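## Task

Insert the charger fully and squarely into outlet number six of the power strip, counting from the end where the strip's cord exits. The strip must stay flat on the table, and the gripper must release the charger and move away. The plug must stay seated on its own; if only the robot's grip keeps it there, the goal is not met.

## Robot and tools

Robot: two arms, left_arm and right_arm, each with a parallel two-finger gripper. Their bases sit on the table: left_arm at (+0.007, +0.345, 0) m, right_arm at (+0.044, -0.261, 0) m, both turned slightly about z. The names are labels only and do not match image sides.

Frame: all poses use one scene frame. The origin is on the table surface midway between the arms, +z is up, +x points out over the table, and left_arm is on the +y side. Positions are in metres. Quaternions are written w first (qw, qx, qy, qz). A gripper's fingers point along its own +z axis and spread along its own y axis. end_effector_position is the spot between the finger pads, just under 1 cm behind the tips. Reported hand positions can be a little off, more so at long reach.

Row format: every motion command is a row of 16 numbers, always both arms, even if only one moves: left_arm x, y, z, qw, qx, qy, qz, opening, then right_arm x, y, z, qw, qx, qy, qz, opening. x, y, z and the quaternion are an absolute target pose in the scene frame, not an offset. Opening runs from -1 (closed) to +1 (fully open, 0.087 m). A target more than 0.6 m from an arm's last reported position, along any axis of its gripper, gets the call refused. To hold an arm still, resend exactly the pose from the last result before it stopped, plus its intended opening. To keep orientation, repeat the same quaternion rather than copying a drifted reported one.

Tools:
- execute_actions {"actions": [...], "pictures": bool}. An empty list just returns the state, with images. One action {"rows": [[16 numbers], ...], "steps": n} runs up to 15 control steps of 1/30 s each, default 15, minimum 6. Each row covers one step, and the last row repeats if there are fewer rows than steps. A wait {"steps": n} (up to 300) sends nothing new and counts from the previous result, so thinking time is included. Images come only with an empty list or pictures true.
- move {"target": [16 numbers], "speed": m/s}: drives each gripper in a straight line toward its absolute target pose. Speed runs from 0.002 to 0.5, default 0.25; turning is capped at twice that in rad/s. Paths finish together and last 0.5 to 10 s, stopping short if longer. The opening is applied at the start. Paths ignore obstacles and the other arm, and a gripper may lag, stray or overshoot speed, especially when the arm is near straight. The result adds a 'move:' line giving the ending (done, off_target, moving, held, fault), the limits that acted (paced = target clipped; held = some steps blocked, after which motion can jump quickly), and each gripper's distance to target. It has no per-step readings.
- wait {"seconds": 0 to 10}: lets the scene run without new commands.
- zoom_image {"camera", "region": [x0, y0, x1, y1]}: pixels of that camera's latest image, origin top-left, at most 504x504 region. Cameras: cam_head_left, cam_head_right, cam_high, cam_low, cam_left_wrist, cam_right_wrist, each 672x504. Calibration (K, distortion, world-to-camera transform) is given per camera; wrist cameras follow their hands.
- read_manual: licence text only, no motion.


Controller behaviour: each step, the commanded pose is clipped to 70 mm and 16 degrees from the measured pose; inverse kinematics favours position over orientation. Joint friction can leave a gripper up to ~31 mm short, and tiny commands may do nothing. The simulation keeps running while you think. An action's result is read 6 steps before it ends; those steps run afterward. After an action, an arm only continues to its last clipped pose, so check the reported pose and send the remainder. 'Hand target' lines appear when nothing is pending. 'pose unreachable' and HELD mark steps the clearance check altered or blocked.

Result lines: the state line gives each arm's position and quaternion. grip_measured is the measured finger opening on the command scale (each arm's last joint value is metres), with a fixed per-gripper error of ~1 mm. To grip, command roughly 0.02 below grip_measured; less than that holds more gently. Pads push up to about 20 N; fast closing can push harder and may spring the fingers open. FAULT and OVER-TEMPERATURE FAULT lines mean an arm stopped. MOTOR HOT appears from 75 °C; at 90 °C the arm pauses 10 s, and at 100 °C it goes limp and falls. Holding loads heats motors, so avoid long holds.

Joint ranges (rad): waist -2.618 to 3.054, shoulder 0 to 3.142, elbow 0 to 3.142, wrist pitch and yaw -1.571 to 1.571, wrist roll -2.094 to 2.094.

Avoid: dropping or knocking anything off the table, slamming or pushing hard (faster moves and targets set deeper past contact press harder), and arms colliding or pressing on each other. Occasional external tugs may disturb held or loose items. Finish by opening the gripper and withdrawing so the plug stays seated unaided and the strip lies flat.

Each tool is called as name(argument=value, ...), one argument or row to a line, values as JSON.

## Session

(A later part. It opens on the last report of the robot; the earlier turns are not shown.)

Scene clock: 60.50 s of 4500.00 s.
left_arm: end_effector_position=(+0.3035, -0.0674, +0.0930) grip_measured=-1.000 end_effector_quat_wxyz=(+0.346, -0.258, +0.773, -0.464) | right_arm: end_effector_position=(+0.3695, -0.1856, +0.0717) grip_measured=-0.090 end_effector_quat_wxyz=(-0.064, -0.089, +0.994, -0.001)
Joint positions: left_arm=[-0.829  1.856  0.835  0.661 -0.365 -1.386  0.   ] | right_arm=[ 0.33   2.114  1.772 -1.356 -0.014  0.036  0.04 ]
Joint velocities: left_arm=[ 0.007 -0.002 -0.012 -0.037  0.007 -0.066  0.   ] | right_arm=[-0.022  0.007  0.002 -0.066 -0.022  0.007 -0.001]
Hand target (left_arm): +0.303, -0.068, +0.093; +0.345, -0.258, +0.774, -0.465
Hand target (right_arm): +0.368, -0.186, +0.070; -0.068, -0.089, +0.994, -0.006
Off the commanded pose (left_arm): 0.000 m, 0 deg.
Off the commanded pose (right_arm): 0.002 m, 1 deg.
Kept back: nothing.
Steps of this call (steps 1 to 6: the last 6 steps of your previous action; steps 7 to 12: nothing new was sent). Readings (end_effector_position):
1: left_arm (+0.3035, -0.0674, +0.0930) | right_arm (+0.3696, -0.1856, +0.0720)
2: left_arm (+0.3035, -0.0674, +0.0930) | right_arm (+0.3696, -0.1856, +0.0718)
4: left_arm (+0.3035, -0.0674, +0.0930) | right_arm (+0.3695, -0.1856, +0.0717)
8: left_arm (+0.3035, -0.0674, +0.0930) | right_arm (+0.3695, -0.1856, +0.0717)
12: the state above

execute_actions(
  actions=[],
)

zoom_image(
  camera="cam_left_wrist",
  region=[310, 160, 410, 245],
)

zoom_image(
  camera="cam_right_wrist",
  region=[270, 170, 390, 250],
)

Scene clock: 61.47 s of 4500.00 s.
left_arm: end_effector_position=(+0.3035, -0.0674, +0.0930) grip_measured=-1.000 end_effector_quat_wxyz=(+0.346, -0.258, +0.773, -0.464) | right_arm: end_effector_position=(+0.3695, -0.1856, +0.0717) grip_measured=-0.090 end_effector_quat_wxyz=(-0.064, -0.089, +0.994, -0.001)
Joint positions: left_arm=[-0.829  1.856  0.835  0.661 -0.365 -1.386  0.   ] | right_arm=[ 0.33   2.114  1.772 -1.356 -0.014  0.036  0.04 ]
Joint velocities: left_arm=[ 0.007  0.007 -0.012 -0.037 -0.007 -0.022  0.   ] | right_arm=[-0.017  0.017  0.007 -0.066 -0.051  0.022 -0.   ]
Hand target (left_arm): +0.303, -0.068, +0.093; +0.345, -0.258, +0.774, -0.465
Hand target (right_arm): +0.368, -0.186, +0.070; -0.068, -0.089, +0.994, -0.006
Off the commanded pose (left_arm): 0.000 m, 0 deg.
Off the commanded pose (right_arm): 0.002 m, 1 deg.
Kept back: nothing.
Steps of this call (steps 1 to 29: nothing new was sent). Readings (end_effector_position):
1: left_arm (+0.3035, -0.0674, +0.0930) | right_arm (+0.3695, -0.1856, +0.0717)
2: left_arm (+0.3035, -0.0674, +0.0930) | right_arm (+0.3695, -0.1856, +0.0717)
4: left_arm (+0.3035, -0.0674, +0.0930) | right_arm (+0.3695, -0.1856, +0.0717)
8: left_arm (+0.3035, -0.0674, +0.0930) | right_arm (+0.3695, -0.1856, +0.0717)
29: the state above
camera_calibration (this result's frames):
cam_left_wrist: T_world_to_cam=[[0.099006, -0.428997, 0.897864, -0.14379], [-0.995085, -0.0441963, 0.0886096, 0.314134], [0.00166904, -0.902224, -0.431264, 0.119631], [0, 0, 0, 1]] pos_world=[0.326627, 0.060132, 0.152861]
cam_right_wrist: T_world_to_cam=[[0.170507, -0.985356, 0.00073161, -0.252767], [-0.512881, -0.0881151, 0.853926, 0.135138], [-0.841356, -0.145975, -0.520395, 0.465268], [0, 0, 0, 1]] pos_world=[0.503864, -0.16924, 0.12691]

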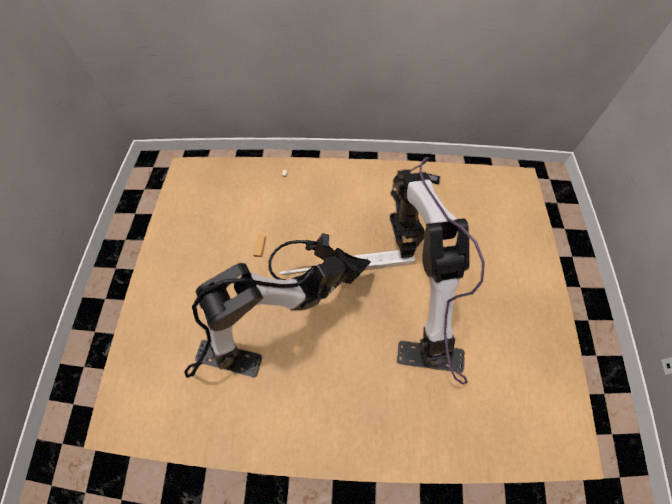

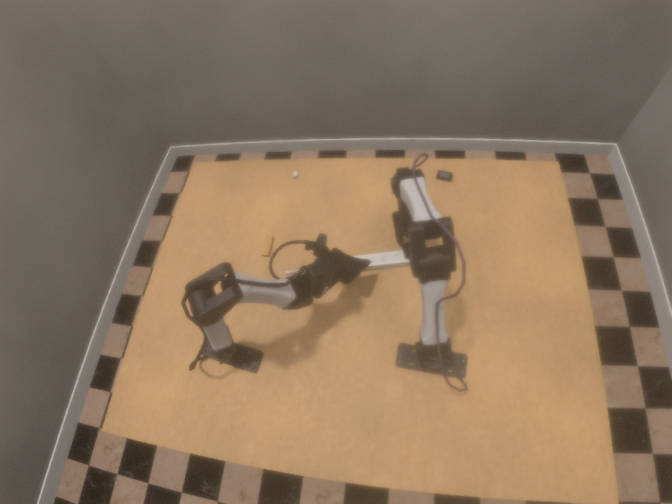

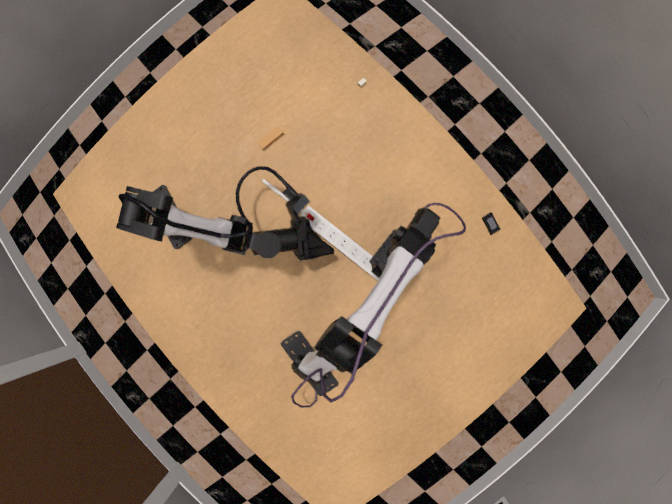

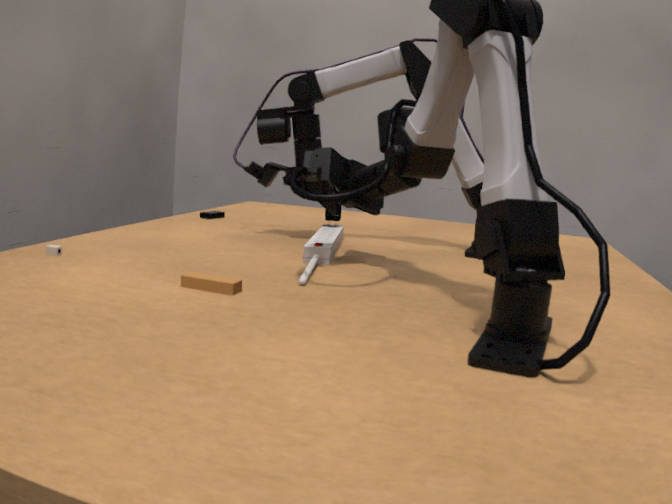

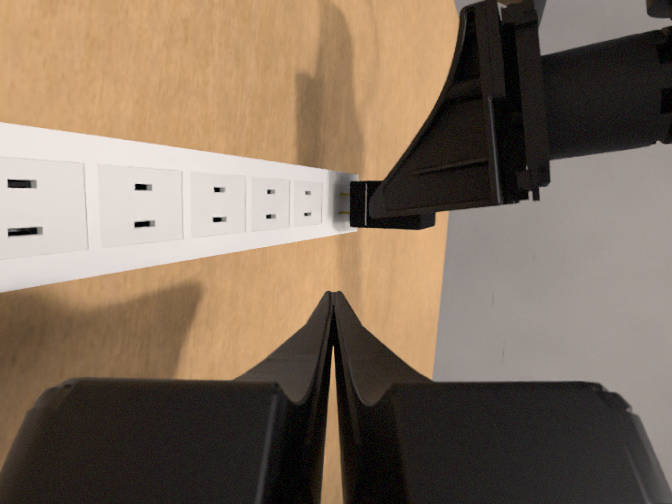

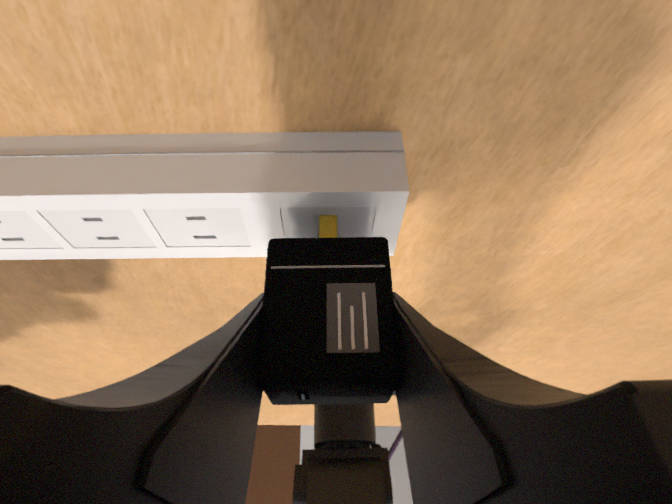

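Region (310, 160, 410, 245) of cam_left_wrist's 672x504 image, scaled by 5.040, with more detail than that image has; it fills the top 428 rows of this view, and the rest is white.

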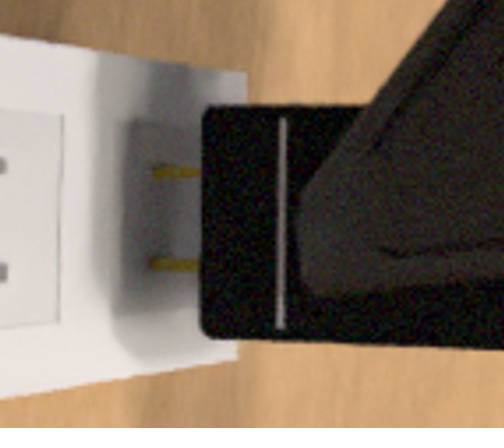

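Region (270, 170, 390, 250) of cam_right_wrist's 672x504 image, scaled by 4.200, with more detail than that image has.

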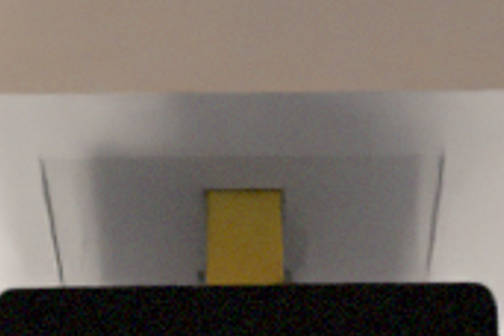

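execute_actions(
  actions=[
    {"rows": [[0.3032, -0.0677, 0.0929, 0.345, -0.258, 0.774, -0.465, -1, 0.36761, -0.18606, 0.06753, -0.06759, -0.08956, 0.99367, -0.00609, -0.13], [0.3032, -0.0677, 0.0929, 0.345, -0.258, 0.774, -0.465, -1, 0.36758, -0.18607, 0.06705, -0.06750, -0.08956, 0.99368, -0.00608, -0.13], [0.3032, -0.0677, 0.0929, 0.345, -0.258, 0.774, -0.465, -1, 0.36755, -0.18607, 0.06658, -0.06742, -0.08956, 0.99368, -0.00607, -0.13], [0.3032, -0.0677, 0.0929, 0.345, -0.258, 0.774, -0.465, -1, 0.36753, -0.18608, 0.06610, -0.06733, -0.08956, 0.99369, -0.00607, -0.13], [0.3032, -0.0677, 0.0929, 0.345, -0.258, 0.774, -0.465, -1, 0.36750, -0.18609, 0.06562, -0.06724, -0.08956, 0.99369, -0.00606, -0.13], [0.3032, -0.0677, 0.0929, 0.345, -0.258, 0.774, -0.465, -1, 0.36747, -0.18609, 0.06515, -0.06716, -0.08956, 0.99370, -0.00605, -0.13], [0.3032, -0.0677, 0.0929, 0.345, -0.258, 0.774, -0.465, -1, 0.36744, -0.18610, 0.06467, -0.06707, -0.08956, 0.99371, -0.00604, -0.13], [0.3032, -0.0677, 0.0929, 0.345, -0.258, 0.774, -0.465, -1, 0.36742, -0.18610, 0.06419, -0.06699, -0.08956, 0.99371, -0.00604, -0.13], [0.3032, -0.0677, 0.0929, 0.345, -0.258, 0.774, -0.465, -1, 0.36739, -0.18611, 0.06371, -0.06690, -0.08956, 0.99372, -0.00603, -0.13], [0.3032, -0.0677, 0.0929, 0.345, -0.258, 0.774, -0.465, -1, 0.36736, -0.18612, 0.06324, -0.06681, -0.08956, 0.99372, -0.00602, -0.13], [0.3032, -0.0677, 0.0929, 0.345, -0.258, 0.774, -0.465, -1, 0.36733, -0.18612, 0.06276, -0.06673, -0.08956, 0.99373, -0.00601, -0.13], [0.3032, -0.0677, 0.0929, 0.345, -0.258, 0.774, -0.465, -1, 0.36731, -0.18613, 0.06228, -0.06664, -0.08956, 0.99374, -0.00600, -0.13], [0.3032, -0.0677, 0.0929, 0.345, -0.258, 0.774, -0.465, -1, 0.36728, -0.18614, 0.06181, -0.06655, -0.08956, 0.99374, -0.00600, -0.13], [0.3032, -0.0677, 0.0929, 0.345, -0.258, 0.774, -0.465, -1, 0.36725, -0.18614, 0.06133, -0.06647, -0.08956, 0.99375, -0.00599, -0.13], [0.3032, -0.0677, 0.0929, 0.345, -0.258, 0.774, -0.465, -1, 0.36722, -0.18615, 0.06085, -0.06638, -0.08956, 0.99375, -0.00598, -0.13]], "steps": 15},
  ],
)

execute_actions(
  actions=[
    {"rows": [[0.3032, -0.0677, 0.0929, 0.345, -0.258, 0.774, -0.465, -1, 0.36719, -0.18615, 0.06038, -0.06630, -0.08956, 0.99376, -0.00597, -0.13], [0.3032, -0.0677, 0.0929, 0.345, -0.258, 0.774, -0.465, -1, 0.36717, -0.18616, 0.05990, -0.06621, -0.08956, 0.99377, -0.00597, -0.13], [0.3032, -0.0677, 0.0929, 0.345, -0.258, 0.774, -0.465, -1, 0.36714, -0.18617, 0.05942, -0.06612, -0.08956, 0.99377, -0.00596, -0.13], [0.3032, -0.0677, 0.0929, 0.345, -0.258, 0.774, -0.465, -1, 0.36711, -0.18617, 0.05894, -0.06604, -0.08956, 0.99378, -0.00595, -0.13], [0.3032, -0.0677, 0.0929, 0.345, -0.258, 0.774, -0.465, -1, 0.36708, -0.18618, 0.05847, -0.06595, -0.08956, 0.99378, -0.00594, -0.13], [0.3032, -0.0677, 0.0929, 0.345, -0.258, 0.774, -0.465, -1, 0.36706, -0.18619, 0.05799, -0.06586, -0.08956, 0.99379, -0.00593, -0.13], [0.3032, -0.0677, 0.0929, 0.345, -0.258, 0.774, -0.465, -1, 0.36703, -0.18619, 0.05751, -0.06578, -0.08956, 0.99380, -0.00593, -0.13], [0.3032, -0.0677, 0.0929, 0.345, -0.258, 0.774, -0.465, -1, 0.36700, -0.18620, 0.05704, -0.06569, -0.08956, 0.99380, -0.00592, -0.13], [0.3032, -0.0677, 0.0929, 0.345, -0.258, 0.774, -0.465, -1, 0.36697, -0.18620, 0.05656, -0.06561, -0.08956, 0.99381, -0.00591, -0.13], [0.3032, -0.0677, 0.0929, 0.345, -0.258, 0.774, -0.465, -1, 0.36695, -0.18621, 0.05608, -0.06552, -0.08956, 0.99381, -0.00590, -0.13], [0.3032, -0.0677, 0.0929, 0.345, -0.258, 0.774, -0.465, -1, 0.36692, -0.18622, 0.05561, -0.06543, -0.08956, 0.99382, -0.00590, -0.13], [0.3032, -0.0677, 0.0929, 0.345, -0.258, 0.774, -0.465, -1, 0.36689, -0.18622, 0.05513, -0.06535, -0.08956, 0.99383, -0.00589, -0.13], [0.3032, -0.0677, 0.0929, 0.345, -0.258, 0.774, -0.465, -1, 0.36686, -0.18623, 0.05465, -0.06526, -0.08956, 0.99383, -0.00588, -0.13], [0.3032, -0.0677, 0.0929, 0.345, -0.258, 0.774, -0.465, -1, 0.36683, -0.18624, 0.05417, -0.06517, -0.08956, 0.99384, -0.00587, -0.13], [0.3032, -0.0677, 0.0929, 0.345, -0.258, 0.774, -0.465, -1, 0.36681, -0.18624, 0.05370, -0.06509, -0.08956, 0.99384, -0.00586, -0.13]], "steps": 15},
  ],
)

execute_actions(
  actions=[
    {"steps": 18},
  ],
  pictures=true,
)

Scene clock: 63.87 s of 4500.00 s.
left_arm: end_effector_position=(+0.3035, -0.0674, +0.0930) grip_measured=-1.000 end_effector_quat_wxyz=(+0.346, -0.258, +0.773, -0.464) | right_arm: end_effector_position=(+0.3691, -0.1858, +0.0690) grip_measured=-0.090 end_effector_quat_wxyz=(-0.064, -0.089, +0.994, -0.001)
Joint positions: left_arm=[-0.829  1.856  0.835  0.661 -0.365 -1.386  0.   ] | right_arm=[ 0.33   2.114  1.761 -1.346 -0.014  0.036  0.04 ]
Joint velocities: left_arm=[-0.007 -0.007 -0.007  0.007  0.037 -0.022  0.   ] | right_arm=[ 0.007 -0.012 -0.066  0.081  0.007 -0.037  0.001]
Steps of this call (steps 1 to 63: nothing new was sent; steps 64 to 72: the first 9 steps of this action). Readings (end_effector_position):
64: left_arm (+0.3035, -0.0674, +0.0930) | right_arm (+0.3695, -0.1856, +0.0717)
65: left_arm (+0.3035, -0.0674, +0.0930) | right_arm (+0.3696, -0.1856, +0.0717)
67: left_arm (+0.3035, -0.0674, +0.0930) | right_arm (+0.3700, -0.1855, +0.0716)
71: left_arm (+0.3035, -0.0674, +0.0930) | right_arm (+0.3693, -0.1857, +0.0698)
72: the state above

Scene clock: 64.37 s of 4500.00 s.
left_arm: end_effector_position=(+0.3035, -0.0674, +0.0930) grip_measured=-1.000 end_effector_quat_wxyz=(+0.346, -0.258, +0.773, -0.464) | right_arm: end_effector_position=(+0.3694, -0.1857, +0.0634) grip_measured=-0.090 end_effector_quat_wxyz=(-0.062, -0.089, +0.994, -0.001)
Joint positions: left_arm=[-0.829  1.856  0.835  0.661 -0.365 -1.386  0.   ] | right_arm=[ 0.33   2.114  1.74  -1.321 -0.014  0.036  0.04 ]
Joint velocities: left_arm=[-0.002 -0.002 -0.002 -0.051 -0.022  0.007  0.   ] | right_arm=[-0.007 -0.002 -0.002  0.051 -0.022 -0.022  0.   ]
Off your previous action's commanded pose (left_arm): 0.000 m, 0 deg at its last step (step 6 of this call).
Off your previous action's commanded pose (right_arm): 0.006 m, 1 deg at its last step (step 6 of this call).
Steps of this call (steps 1 to 6: the last 6 steps of your previous action; steps 7 to 15: the first 9 steps of this action). Readings (end_effector_position):
7: left_arm (+0.3035, -0.0674, +0.0930) | right_arm (+0.3692, -0.1857, +0.0656)
8: left_arm (+0.3035, -0.0674, +0.0930) | right_arm (+0.3693, -0.1857, +0.0651)
10: left_arm (+0.3035, -0.0674, +0.0930) | right_arm (+0.3695, -0.1857, +0.0641)
14: left_arm (+0.3035, -0.0674, +0.0930) | right_arm (+0.3693, -0.1857, +0.0635)
15: the state above

Scene clock: 64.97 s of 4500.00 s.
left_arm: end_effector_position=(+0.3035, -0.0674, +0.0930) grip_measured=-1.000 end_effector_quat_wxyz=(+0.346, -0.258, +0.773, -0.464) | right_arm: end_effector_position=(+0.3692, -0.1857, +0.0629) grip_measured=-0.090 end_effector_quat_wxyz=(-0.062, -0.089, +0.994, -0.001)
Joint positions: left_arm=[-0.829  1.856  0.835  0.661 -0.365 -1.386  0.   ] | right_arm=[ 0.33   2.114  1.738 -1.319 -0.014  0.037  0.04 ]
Joint velocities: left_arm=[ 0.012  0.007 -0.007 -0.037 -0.081 -0.066  0.   ] | right_arm=[-0.017 -0.007 -0.017 -0.007 -0.037 -0.007  0.001]
Hand target (left_arm): +0.303, -0.068, +0.093; +0.345, -0.258, +0.774, -0.465
Hand target (right_arm): +0.367, -0.186, +0.054; -0.065, -0.090, +0.994, -0.006
Off the commanded pose (left_arm): 0.000 m, 0 deg.
Off the commanded pose (right_arm): 0.010 m, 1 deg.
Kept back: nothing.
Steps of this call (steps 1 to 6: the last 6 steps of your previous action; steps 7 to 18: nothing new was sent). Readings (end_effector_position):
1: left_arm (+0.3035, -0.0674, +0.0930) | right_arm (+0.3694, -0.1857, +0.0633)
2: left_arm (+0.3035, -0.0674, +0.0930) | right_arm (+0.3693, -0.1857, +0.0633)
4: left_arm (+0.3035, -0.0674, +0.0930) | right_arm (+0.3693, -0.1857, +0.0631)
8: left_arm (+0.3035, -0.0674, +0.0930) | right_arm (+0.3692, -0.1857, +0.0629)
18: the state above
camera_calibration (this result's frames):
cam_left_wrist: T_world_to_cam=[[0.099006, -0.428997, 0.897864, -0.14379], [-0.995085, -0.0441963, 0.0886096, 0.314134], [0.00166904, -0.902224, -0.431264, 0.119631], [0, 0, 0, 1]] pos_world=[0.326627, 0.060132, 0.152861]
cam_right_wrist: T_world_to_cam=[[0.169759, -0.985485, 0.000689329, -0.252487], [-0.515499, -0.0882031, 0.852339, 0.14357], [-0.839906, -0.145047, -0.52299, 0.460233], [0, 0, 0, 1]] pos_world=[0.503424, -0.169403, 0.118501]

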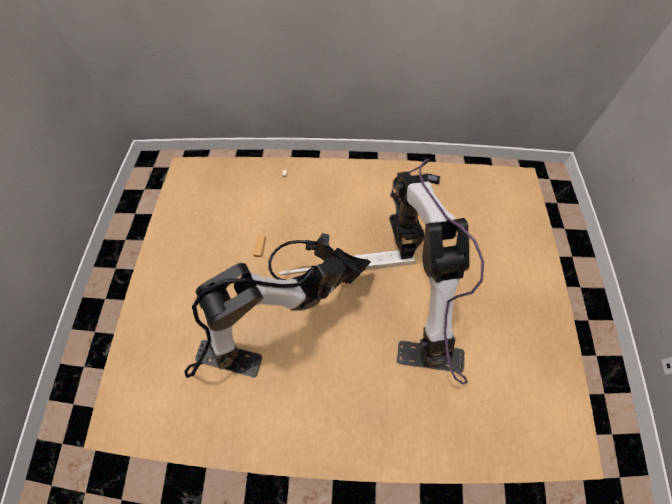

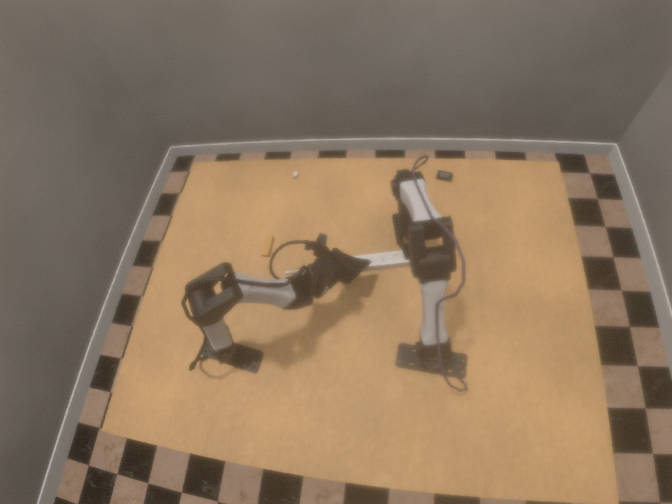

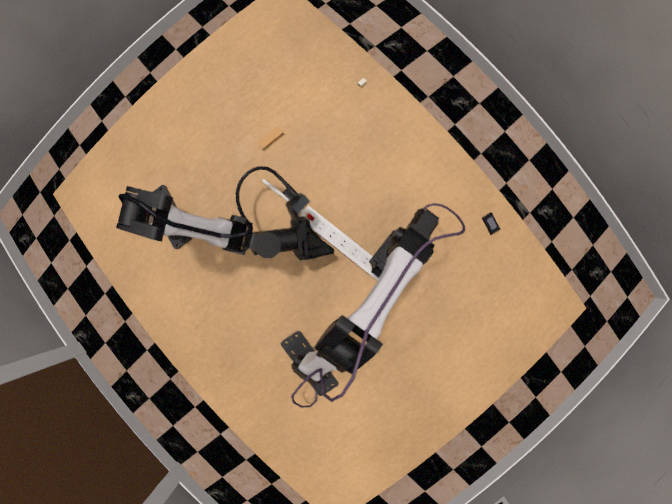

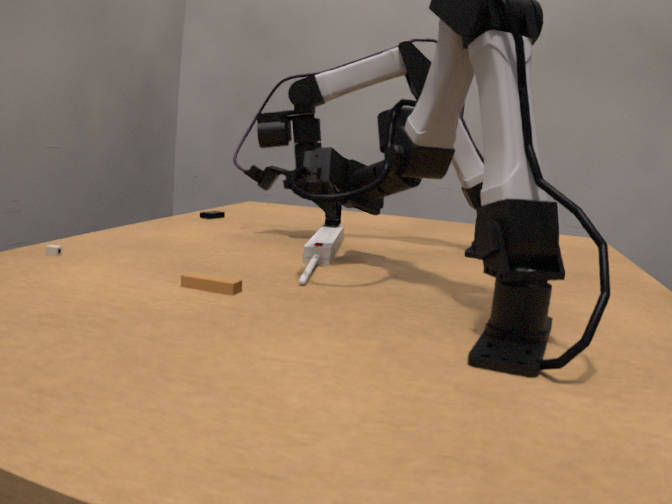

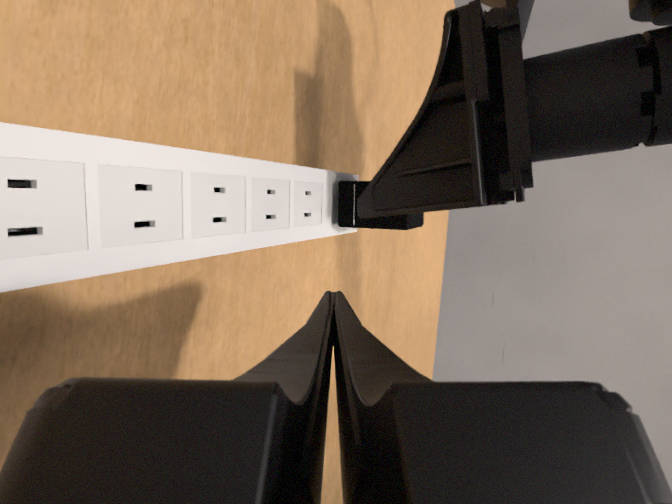

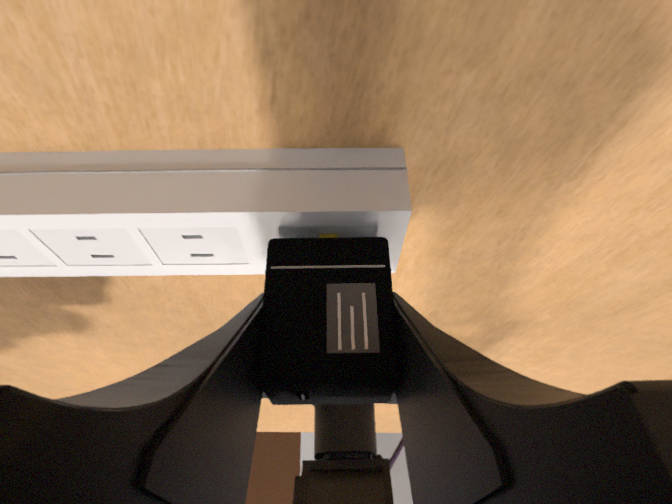

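execute_actions(
  actions=[
    {"rows": [[0.3032, -0.0677, 0.0929, 0.345, -0.258, 0.774, -0.465, -1, 0.36669, -0.18627, 0.05308, -0.06609, -0.08956, 0.99377, -0.00595, -0.13], [0.3032, -0.0677, 0.0929, 0.345, -0.258, 0.774, -0.465, -1, 0.36658, -0.18629, 0.05245, -0.06708, -0.08955, 0.99370, -0.00604, -0.13], [0.3032, -0.0677, 0.0929, 0.345, -0.258, 0.774, -0.465, -1, 0.36646, -0.18632, 0.05183, -0.06808, -0.08955, 0.99363, -0.00613, -0.13], [0.3032, -0.0677, 0.0929, 0.345, -0.258, 0.774, -0.465, -1, 0.36634, -0.18635, 0.05121, -0.06907, -0.08954, 0.99356, -0.00622, -0.13], [0.3032, -0.0677, 0.0929, 0.345, -0.258, 0.774, -0.465, -1, 0.36623, -0.18638, 0.05059, -0.07007, -0.08954, 0.99349, -0.00631, -0.13], [0.3032, -0.0677, 0.0929, 0.345, -0.258, 0.774, -0.465, -1, 0.36611, -0.18640, 0.04996, -0.07107, -0.08953, 0.99342, -0.00640, -0.13], [0.3032, -0.0677, 0.0929, 0.345, -0.258, 0.774, -0.465, -1, 0.36599, -0.18643, 0.04934, -0.07206, -0.08952, 0.99335, -0.00649, -0.13], [0.3032, -0.0677, 0.0929, 0.345, -0.258, 0.774, -0.465, -1, 0.36587, -0.18646, 0.04872, -0.07306, -0.08952, 0.99328, -0.00658, -0.13], [0.3032, -0.0677, 0.0929, 0.345, -0.258, 0.774, -0.465, -1, 0.36576, -0.18648, 0.04809, -0.07405, -0.08951, 0.99320, -0.00667, -0.13], [0.3032, -0.0677, 0.0929, 0.345, -0.258, 0.774, -0.465, -1, 0.36564, -0.18651, 0.04747, -0.07505, -0.08950, 0.99313, -0.00676, -0.13], [0.3032, -0.0677, 0.0929, 0.345, -0.258, 0.774, -0.465, -1, 0.36552, -0.18654, 0.04685, -0.07605, -0.08950, 0.99305, -0.00685, -0.13], [0.3032, -0.0677, 0.0929, 0.345, -0.258, 0.774, -0.465, -1, 0.36541, -0.18656, 0.04622, -0.07704, -0.08949, 0.99297, -0.00694, -0.13], [0.3032, -0.0677, 0.0929, 0.345, -0.258, 0.774, -0.465, -1, 0.36529, -0.18659, 0.04560, -0.07804, -0.08948, 0.99290, -0.00703, -0.13], [0.3032, -0.0677, 0.0929, 0.345, -0.258, 0.774, -0.465, -1, 0.36517, -0.18662, 0.04498, -0.07903, -0.08948, 0.99282, -0.00712, -0.13], [0.3032, -0.0677, 0.0929, 0.345, -0.258, 0.774, -0.465, -1, 0.36506, -0.18665, 0.04436, -0.08003, -0.08947, 0.99274, -0.00721, -0.13]], "steps": 15},
  ],
)

execute_actions(
  actions=[
    {"steps": 16},
  ],
)

Scene clock: 66.80 s of 4500.00 s.
left_arm: end_effector_position=(+0.3035, -0.0674, +0.0930) grip_measured=-1.000 end_effector_quat_wxyz=(+0.346, -0.258, +0.773, -0.464) | right_arm: end_effector_position=(+0.3692, -0.1857, +0.0629) grip_measured=-0.090 end_effector_quat_wxyz=(-0.062, -0.089, +0.994, -0.001)
Joint positions: left_arm=[-0.829  1.856  0.835  0.661 -0.365 -1.386  0.   ] | right_arm=[ 0.33   2.114  1.738 -1.319 -0.014  0.037  0.04 ]
Joint velocities: left_arm=[ 0.017 -0.007  0.012 -0.051 -0.022  0.007  0.   ] | right_arm=[-0.002 -0.012  0.022  0.051 -0.037  0.022  0.001]
Steps of this call (steps 1 to 46: nothing new was sent; steps 47 to 55: the first 9 steps of this action). Readings (end_effector_position):
47: left_arm (+0.3035, -0.0674, +0.0930) | right_arm (+0.3692, -0.1857, +0.0629)
48: left_arm (+0.3035, -0.0674, +0.0930) | right_arm (+0.3692, -0.1857, +0.0629)
50: left_arm (+0.3035, -0.0674, +0.0930) | right_arm (+0.3692, -0.1857, +0.0629)
54: left_arm (+0.3035, -0.0674, +0.0930) | right_arm (+0.3692, -0.1857, +0.0629)
55: the state above

Scene clock: 67.33 s of 4500.00 s.
left_arm: end_effector_position=(+0.3035, -0.0674, +0.0930) grip_measured=-1.000 end_effector_quat_wxyz=(+0.346, -0.258, +0.773, -0.464) | right_arm: end_effector_position=(+0.3692, -0.1857, +0.0629) grip_measured=-0.090 end_effector_quat_wxyz=(-0.062, -0.089, +0.994, -0.001)
Joint positions: left_arm=[-0.829  1.856  0.835  0.661 -0.365 -1.386  0.   ] | right_arm=[ 0.33   2.114  1.738 -1.319 -0.014  0.037  0.04 ]
Joint velocities: left_arm=[ 0.007  0.002 -0.017  0.037  0.007  0.022  0.   ] | right_arm=[ 0.007 -0.002 -0.012 -0.051 -0.022  0.007 -0.001]
Hand target (left_arm): +0.303, -0.068, +0.093; +0.345, -0.258, +0.774, -0.465
Hand target (right_arm): +0.365, -0.187, +0.045; -0.080, -0.089, +0.993, -0.007
Off the commanded pose (left_arm): 0.000 m, 0 deg.
Off the commanded pose (right_arm): 0.019 m, 2 deg.
Kept back: nothing.
Steps of this call (steps 1 to 6: the last 6 steps of your previous action; steps 7 to 16: nothing new was sent). Readings (end_effector_position):
1: left_arm (+0.3035, -0.0674, +0.0930) | right_arm (+0.3692, -0.1857, +0.0629)
2: left_arm (+0.3035, -0.0674, +0.0930) | right_arm (+0.3692, -0.1857, +0.0629)
4: left_arm (+0.3035, -0.0674, +0.0930) | right_arm (+0.3692, -0.1857, +0.0629)
8: left_arm (+0.3035, -0.0674, +0.0930) | right_arm (+0.3692, -0.1857, +0.0629)
16: the state above

execute_actions(
  actions=[
    {"rows": [[0.3032, -0.0677, 0.0929, 0.345, -0.258, 0.774, -0.465, -1, 0.36492, -0.18668, 0.04344, -0.08093, -0.08946, 0.99266, -0.00729, -0.13], [0.3032, -0.0677, 0.0929, 0.345, -0.258, 0.774, -0.465, -1, 0.36477, -0.18672, 0.04252, -0.08182, -0.08946, 0.99259, -0.00737, -0.13], [0.3032, -0.0677, 0.0929, 0.345, -0.258, 0.774, -0.465, -1, 0.36463, -0.18675, 0.04160, -0.08272, -0.08945, 0.99251, -0.00745, -0.13], [0.3032, -0.0677, 0.0929, 0.345, -0.258, 0.774, -0.465, -1, 0.36449, -0.18678, 0.04068, -0.08362, -0.08944, 0.99244, -0.00753, -0.13], [0.3032, -0.0677, 0.0929, 0.345, -0.258, 0.774, -0.465, -1, 0.36435, -0.18682, 0.03976, -0.08452, -0.08944, 0.99236, -0.00761, -0.13], [0.3032, -0.0677, 0.0929, 0.345, -0.258, 0.774, -0.465, -1, 0.36420, -0.18685, 0.03884, -0.08541, -0.08943, 0.99228, -0.00769, -0.13], [0.3032, -0.0677, 0.0929, 0.345, -0.258, 0.774, -0.465, -1, 0.36406, -0.18688, 0.03792, -0.08631, -0.08942, 0.99220, -0.00777, -0.13], [0.3032, -0.0677, 0.0929, 0.345, -0.258, 0.774, -0.465, -1, 0.36392, -0.18691, 0.03700, -0.08721, -0.08941, 0.99212, -0.00785, -0.13], [0.3032, -0.0677, 0.0929, 0.345, -0.258, 0.774, -0.465, -1, 0.36377, -0.18695, 0.03608, -0.08810, -0.08941, 0.99204, -0.00793, -0.13], [0.3032, -0.0677, 0.0929, 0.345, -0.258, 0.774, -0.465, -1, 0.36363, -0.18698, 0.03516, -0.08900, -0.08940, 0.99196, -0.00801, -0.13]], "steps": 15},
  ],
)

execute_actions(
  actions=[
    {"steps": 12},
  ],
)

Scene clock: 68.43 s of 4500.00 s.
left_arm: end_effector_position=(+0.3035, -0.0674, +0.0930) grip_measured=-1.000 end_effector_quat_wxyz=(+0.346, -0.258, +0.773, -0.464) | right_arm: end_effector_position=(+0.3691, -0.1857, +0.0624) grip_measured=-0.090 end_effector_quat_wxyz=(-0.063, -0.089, +0.994, -0.001)
Joint positions: left_arm=[-0.829  1.856  0.835  0.661 -0.365 -1.386  0.   ] | right_arm=[ 0.33   2.114  1.736 -1.317 -0.014  0.037  0.04 ]
Joint velocities: left_arm=[ 0.002  0.002  0.002  0.066  0.007 -0.022  0.   ] | right_arm=[ 0.012 -0.012  0.012 -0.037  0.037  0.007 -0.001]
Steps of this call (steps 1 to 24: nothing new was sent; steps 25 to 33: the first 9 steps of this action). Readings (end_effector_position):
25: left_arm (+0.3035, -0.0674, +0.0930) | right_arm (+0.3692, -0.1857, +0.0629)
26: left_arm (+0.3035, -0.0674, +0.0930) | right_arm (+0.3692, -0.1857, +0.0629)
28: left_arm (+0.3035, -0.0674, +0.0930) | right_arm (+0.3692, -0.1857, +0.0629)
32: left_arm (+0.3035, -0.0674, +0.0930) | right_arm (+0.3691, -0.1857, +0.0624)
33: the state above

Scene clock: 68.83 s of 4500.00 s.
left_arm: end_effector_position=(+0.3035, -0.0674, +0.0930) grip_measured=-1.000 end_effector_quat_wxyz=(+0.346, -0.258, +0.773, -0.464) | right_arm: end_effector_position=(+0.3691, -0.1857, +0.0624) grip_measured=-0.090 end_effector_quat_wxyz=(-0.063, -0.089, +0.994, -0.001)
Joint positions: left_arm=[-0.829  1.856  0.835  0.661 -0.365 -1.386  0.   ] | right_arm=[ 0.33   2.114  1.736 -1.317 -0.014  0.037  0.04 ]
Joint velocities: left_arm=[-0.007 -0.002 -0.002  0.022  0.007  0.022  0.   ] | right_arm=[ 0.012  0.002 -0.012 -0.007 -0.022 -0.007 -0.   ]
Hand target (left_arm): +0.303, -0.068, +0.093; +0.345, -0.258, +0.774, -0.465
Hand target (right_arm): +0.363, -0.187, +0.036; -0.089, -0.089, +0.992, -0.008
Off the commanded pose (left_arm): 0.000 m, 0 deg.
Off the commanded pose (right_arm): 0.028 m, 3 deg.
Kept back: nothing.
Steps of this call (steps 1 to 6: the last 6 steps of your previous action; steps 7 to 12: nothing new was sent). Readings (end_effector_position):
1: left_arm (+0.3035, -0.0674, +0.0930) | right_arm (+0.3691, -0.1857, +0.0624)
2: left_arm (+0.3035, -0.0674, +0.0930) | right_arm (+0.3691, -0.1857, +0.0624)
4: left_arm (+0.3035, -0.0674, +0.0930) | right_arm (+0.3691, -0.1857, +0.0624)
8: left_arm (+0.3035, -0.0674, +0.0930) | right_arm (+0.3691, -0.1857, +0.0624)
12: the state above

execute_actions(
  actions=[],
)

Scene clock: 69.33 s of 4500.00 s.
left_arm: end_effector_position=(+0.3035, -0.0674, +0.0930) grip_measured=-1.000 end_effector_quat_wxyz=(+0.346, -0.258, +0.773, -0.464) | right_arm: end_effector_position=(+0.3691, -0.1857, +0.0624) grip_measured=-0.090 end_effector_quat_wxyz=(-0.063, -0.089, +0.994, -0.001)
Joint positions: left_arm=[-0.829  1.856  0.835  0.661 -0.365 -1.386  0.   ] | right_arm=[ 0.33   2.114  1.736 -1.317 -0.014  0.037  0.04 ]
Joint velocities: left_arm=[-0.012 -0.012 -0.007 -0.007 -0.022 -0.081  0.   ] | right_arm=[ 0.012 -0.007 -0.007 -0.066 -0.081 -0.022 -0.001]
Hand target (left_arm): +0.303, -0.068, +0.093; +0.345, -0.258, +0.774, -0.465
Hand target (right_arm): +0.363, -0.187, +0.036; -0.089, -0.089, +0.992, -0.008
Off the commanded pose (left_arm): 0.000 m, 0 deg.
Off the commanded pose (right_arm): 0.028 m, 3 deg.
Kept back: nothing.
Steps of this call (steps 1 to 15: nothing new was sent). Readings (end_effector_position):
1: left_arm (+0.3035, -0.0674, +0.0930) | right_arm (+0.3691, -0.1857, +0.0624)
2: left_arm (+0.3035, -0.0674, +0.0930) | right_arm (+0.3691, -0.1857, +0.0624)
4: left_arm (+0.3035, -0.0674, +0.0930) | right_arm (+0.3691, -0.1857, +0.0624)
8: left_arm (+0.3035, -0.0674, +0.0930) | right_arm (+0.3691, -0.1857, +0.0624)
15: the state above
camera_calibration (this result's frames):
cam_left_wrist: T_world_to_cam=[[0.099006, -0.428997, 0.897864, -0.14379], [-0.995085, -0.0441963, 0.0886096, 0.314134], [0.00166904, -0.902224, -0.431264, 0.119631], [0, 0, 0, 1]] pos_world=[0.326627, 0.060132, 0.152861]
cam_right_wrist: T_world_to_cam=[[0.169386, -0.98555, 0.000754345, -0.252356], [-0.515219, -0.0878978, 0.85254, 0.143811], [-0.840154, -0.144797, -0.522662, 0.45998], [0, 0, 0, 1]] pos_world=[0.503294, -0.169465, 0.118]

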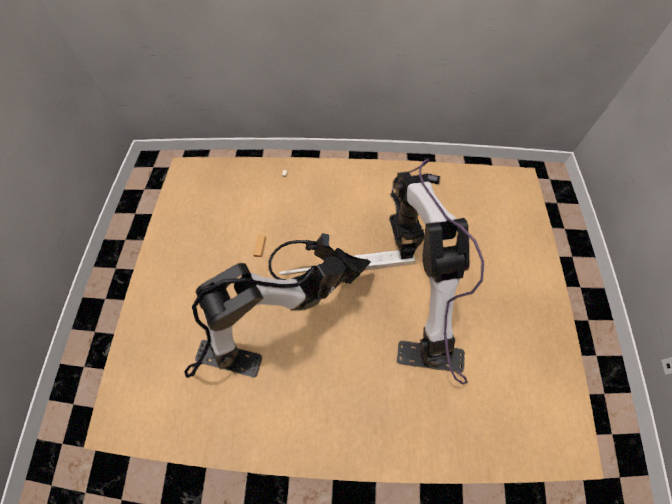

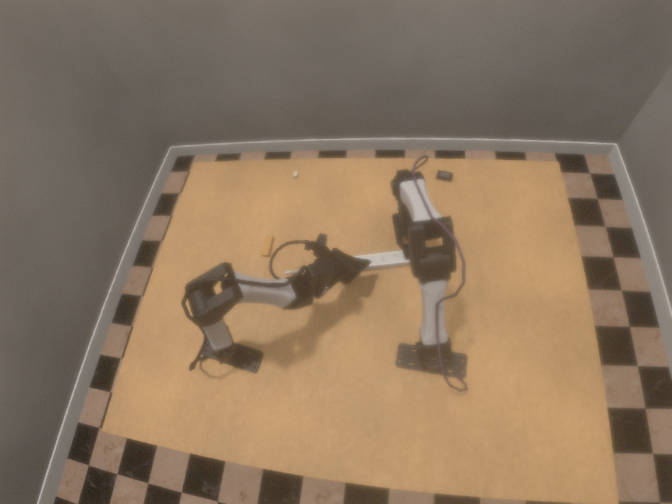

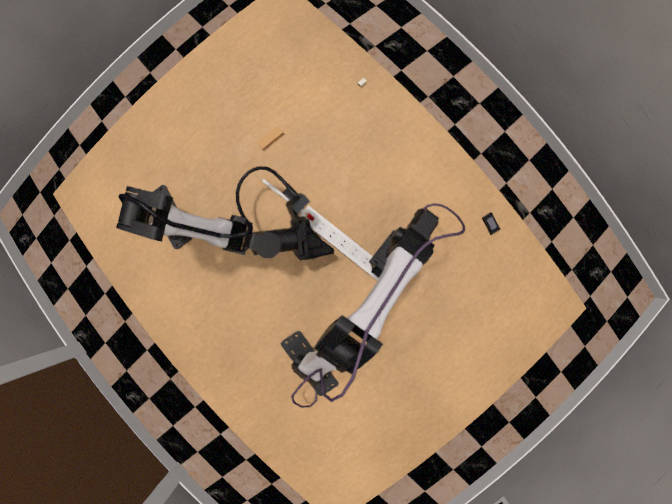

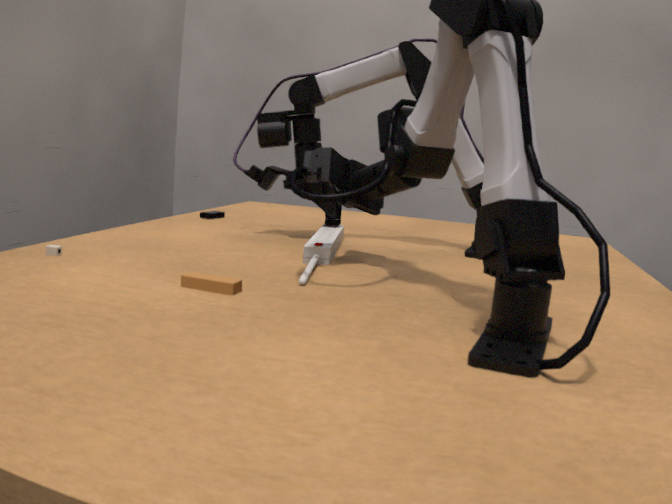

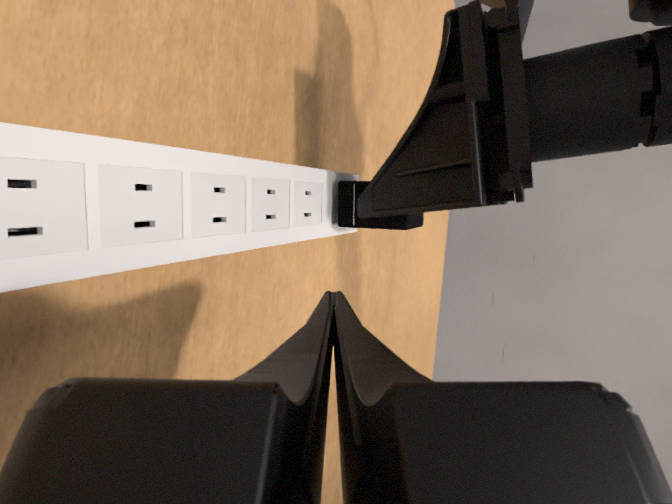

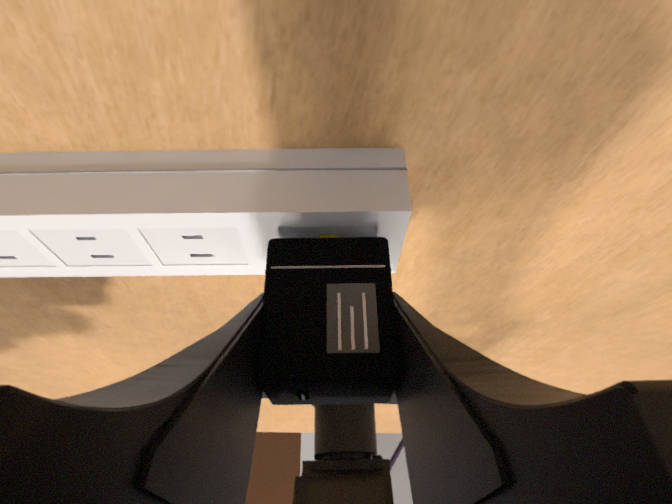

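zoom_image(
  camera="cam_right_wrist",
  region=[250, 190, 420, 290],
)

zoom_image(
  camera="cam_left_wrist",
  region=[290, 160, 430, 245],
)

Region (250, 190, 420, 290) of cam_right_wrist's 672x504 image, scaled by 2.965, with more detail than that image has; it fills the top 296 rows of this view, and the rest is white.

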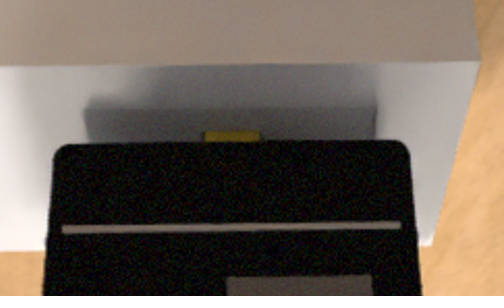

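Region (290, 160, 430, 245) of cam_left_wrist's 672x504 image, scaled by 3.600, with more detail than that image has; it fills the top 306 rows of this view, and the rest is white.

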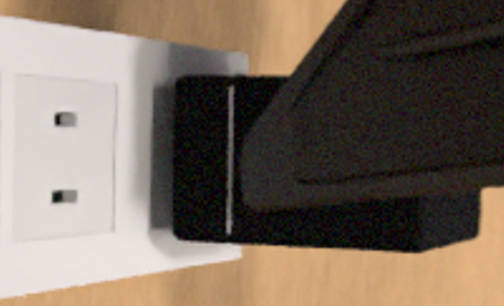

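execute_actions(
  actions=[
    {"rows": [[0.3032,-0.0677,0.0929,0.345,-0.258,0.774,-0.465,-1, 0.36360,-0.18699,0.03432,-0.08977,-0.08939,0.99189,-0.00808,-0.13],[0.3032,-0.0677,0.0929,0.345,-0.258,0.774,-0.465,-1, 0.36357,-0.18699,0.03349,-0.09053,-0.08939,0.99182,-0.00815,-0.13],[0.3032,-0.0677,0.0929,0.345,-0.258,0.774,-0.465,-1, 0.36354,-0.18700,0.03265,-0.09130,-0.08938,0.99175,-0.00822,-0.13],[0.3032,-0.0677,0.0929,0.345,-0.258,0.774,-0.465,-1, 0.36352,-0.18701,0.03182,-0.09207,-0.08937,0.99168,-0.00829,-0.13],[0.3032,-0.0677,0.0929,0.345,-0.258,0.774,-0.465,-1, 0.36349,-0.18701,0.03098,-0.09284,-0.08937,0.99161,-0.00836,-0.13],[0.3032,-0.0677,0.0929,0.345,-0.258,0.774,-0.465,-1, 0.36346,-0.18702,0.03014,-0.09360,-0.08936,0.99154,-0.00843,-0.13],[0.3032,-0.0677,0.0929,0.345,-0.258,0.774,-0.465,-1, 0.36343,-0.18703,0.02931,-0.09437,-0.08935,0.99147,-0.00850,-0.13],[0.3032,-0.0677,0.0929,0.345,-0.258,0.774,-0.465,-1, 0.36340,-0.18703,0.02847,-0.09514,-0.08935,0.99139,-0.00856,-0.13],[0.3032,-0.0677,0.0929,0.345,-0.258,0.774,-0.465,-1, 0.36337,-0.18704,0.02764,-0.09590,-0.08934,0.99132,-0.00863,-0.13],[0.3032,-0.0677,0.0929,0.345,-0.258,0.774,-0.465,-1, 0.36334,-0.18705,0.02680,-0.09667,-0.08933,0.99125,-0.00870,-0.13],[0.3032,-0.0677,0.0929,0.345,-0.258,0.774,-0.465,-1, 0.36331,-0.18705,0.02596,-0.09744,-0.08933,0.99118,-0.00877,-0.13],[0.3032,-0.0677,0.0929,0.345,-0.258,0.774,-0.465,-1, 0.36329,-0.18706,0.02513,-0.09820,-0.08932,0.99111,-0.00884,-0.13],[0.3032,-0.0677,0.0929,0.345,-0.258,0.774,-0.465,-1, 0.36326,-0.18707,0.02429,-0.09897,-0.08931,0.99104,-0.00891,-0.13],[0.3032,-0.0677,0.0929,0.345,-0.258,0.774,-0.465,-1, 0.36323,-0.18707,0.02346,-0.09974,-0.08931,0.99097,-0.00898,-0.13],[0.3032,-0.0677,0.0929,0.345,-0.258,0.774,-0.465,-1, 0.36320,-0.18708,0.02262,-0.10050,-0.08930,0.99090,-0.00905,-0.13]], "steps": 15},
  ],
)

execute_actions(
  actions=[
    {"steps": 15},
  ],
  pictures=true,
)

Scene clock: 71.87 s of 4500.00 s.
left_arm: end_effector_position=(+0.3035, -0.0674, +0.0930) grip_measured=-1.000 end_effector_quat_wxyz=(+0.346, -0.258, +0.773, -0.464) | right_arm: end_effector_position=(+0.3691, -0.1857, +0.0621) grip_measured=-0.090 end_effector_quat_wxyz=(-0.063, -0.089, +0.994, -0.001)
Joint positions: left_arm=[-0.829  1.856  0.835  0.661 -0.365 -1.386  0.   ] | right_arm=[ 0.33   2.115  1.736 -1.317 -0.014  0.038  0.04 ]
Joint velocities: left_arm=[ 0.012  0.002 -0.007 -0.007  0.022  0.007  0.   ] | right_arm=[-0.002  0.002 -0.007  0.051 -0.022 -0.022  0.001]
Steps of this call (steps 1 to 67: nothing new was sent; steps 68 to 76: the first 9 steps of this action). Readings (end_effector_position):
68: left_arm (+0.3035, -0.0674, +0.0930) | right_arm (+0.3691, -0.1857, +0.0624)
69: left_arm (+0.3035, -0.0674, +0.0930) | right_arm (+0.3691, -0.1857, +0.0624)
71: left_arm (+0.3035, -0.0674, +0.0930) | right_arm (+0.3691, -0.1857, +0.0622)
75: left_arm (+0.3035, -0.0674, +0.0930) | right_arm (+0.3691, -0.1857, +0.0621)
76: the state above

Scene clock: 72.37 s of 4500.00 s.
left_arm: end_effector_position=(+0.3035, -0.0674, +0.0930) grip_measured=-1.000 end_effector_quat_wxyz=(+0.346, -0.258, +0.773, -0.464) | right_arm: end_effector_position=(+0.3690, -0.1857, +0.0615) grip_measured=-0.090 end_effector_quat_wxyz=(-0.064, -0.088, +0.994, -0.001)
Joint positions: left_arm=[-0.829  1.856  0.835  0.661 -0.365 -1.386  0.   ] | right_arm=[ 0.33   2.117  1.736 -1.317 -0.014  0.038  0.04 ]
Joint velocities: left_arm=[ 0.007 -0.002 -0.002 -0.051  0.037  0.022  0.   ] | right_arm=[-0.007 -0.012 -0.012 -0.007  0.022  0.051 -0.   ]
Hand target (left_arm): +0.303, -0.068, +0.093; +0.345, -0.258, +0.774, -0.465
Hand target (right_arm): +0.361, -0.187, +0.025; -0.101, -0.089, +0.991, -0.009
Off the commanded pose (left_arm): 0.000 m, 0 deg.
Off the commanded pose (right_arm): 0.039 m, 4 deg.
Kept back: nothing.
Steps of this call (steps 1 to 6: the last 6 steps of your previous action; steps 7 to 15: nothing new was sent). Readings (end_effector_position):
1: left_arm (+0.3035, -0.0674, +0.0930) | right_arm (+0.3691, -0.1857, +0.0618)
2: left_arm (+0.3035, -0.0674, +0.0930) | right_arm (+0.3691, -0.1857, +0.0617)
4: left_arm (+0.3035, -0.0674, +0.0930) | right_arm (+0.3690, -0.1857, +0.0616)
8: left_arm (+0.3035, -0.0674, +0.0930) | right_arm (+0.3690, -0.1857, +0.0615)
15: the state above
camera_calibration (this result's frames):
cam_left_wrist: T_world_to_cam=[[0.099006, -0.428997, 0.897864, -0.14379], [-0.995085, -0.0441963, 0.0886096, 0.314134], [0.00166904, -0.902224, -0.431264, 0.119631], [0, 0, 0, 1]] pos_world=[0.326627, 0.060132, 0.152861]
cam_right_wrist: T_world_to_cam=[[0.168642, -0.985677, 0.000974571, -0.252089], [-0.513068, -0.0869379, 0.853934, 0.143916], [-0.841618, -0.144509, -0.520381, 0.459863], [0, 0, 0, 1]] pos_world=[0.503381, -0.169512, 0.116655]

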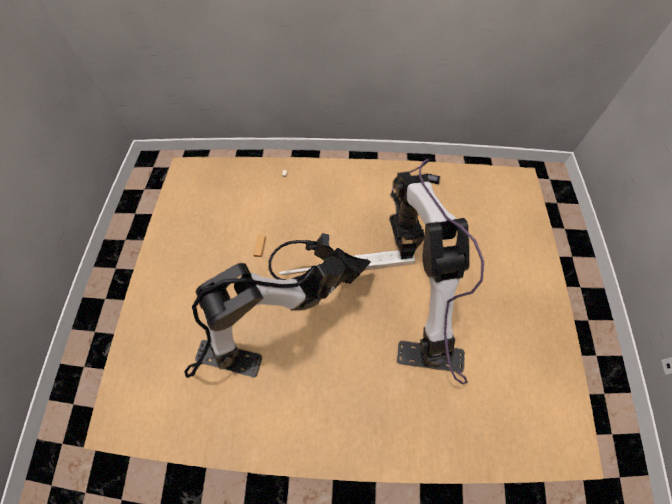

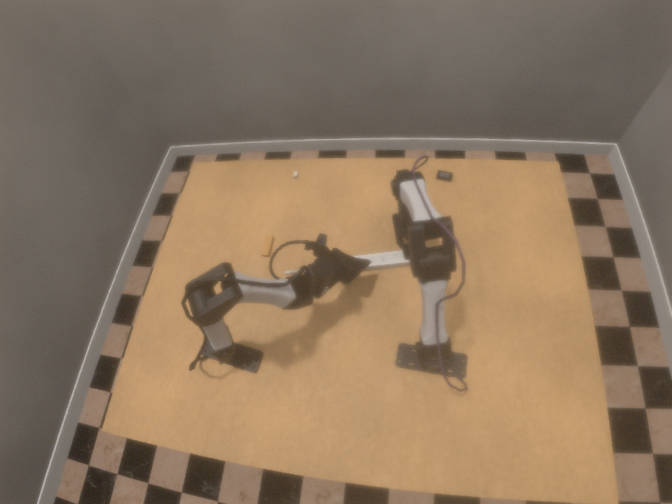

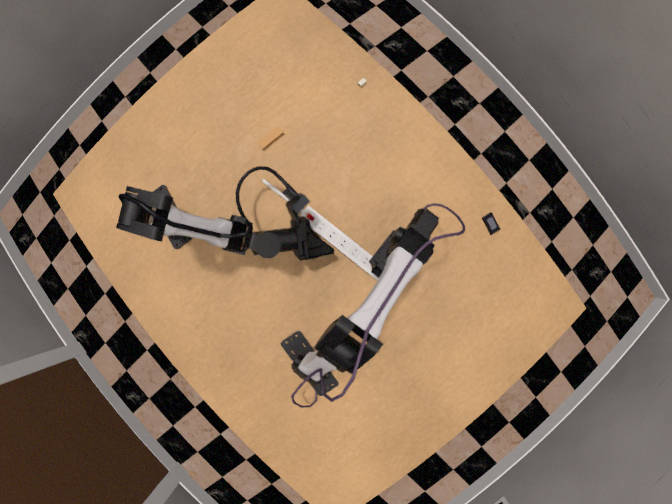

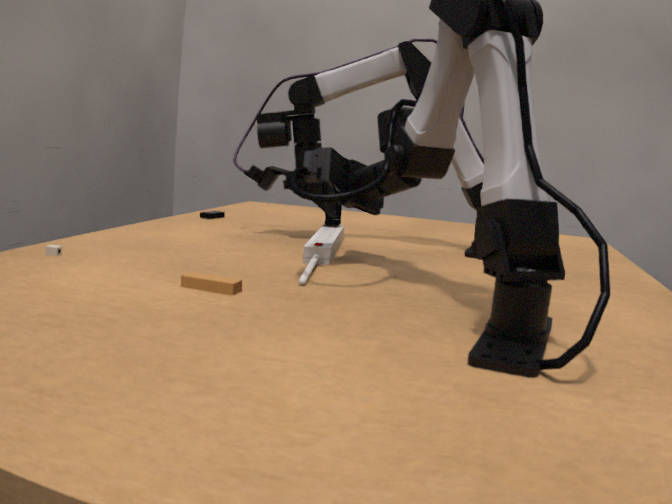

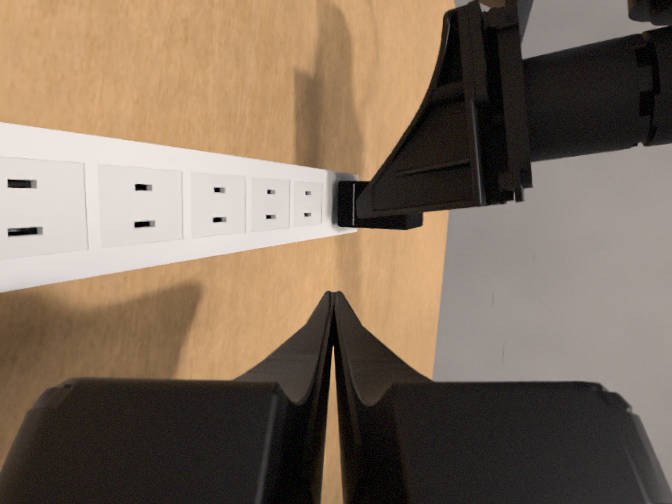

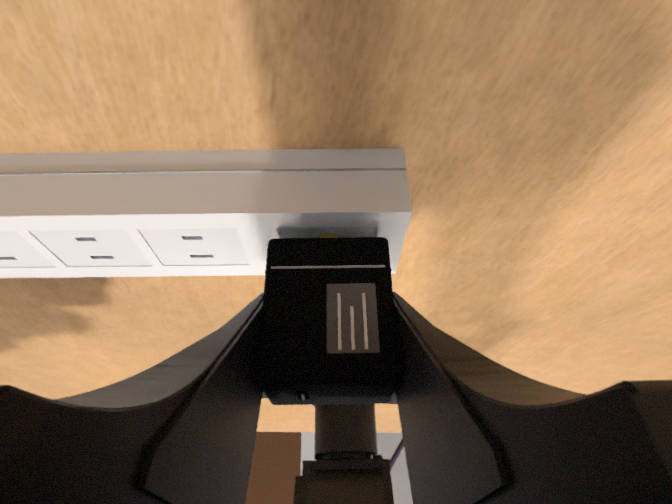

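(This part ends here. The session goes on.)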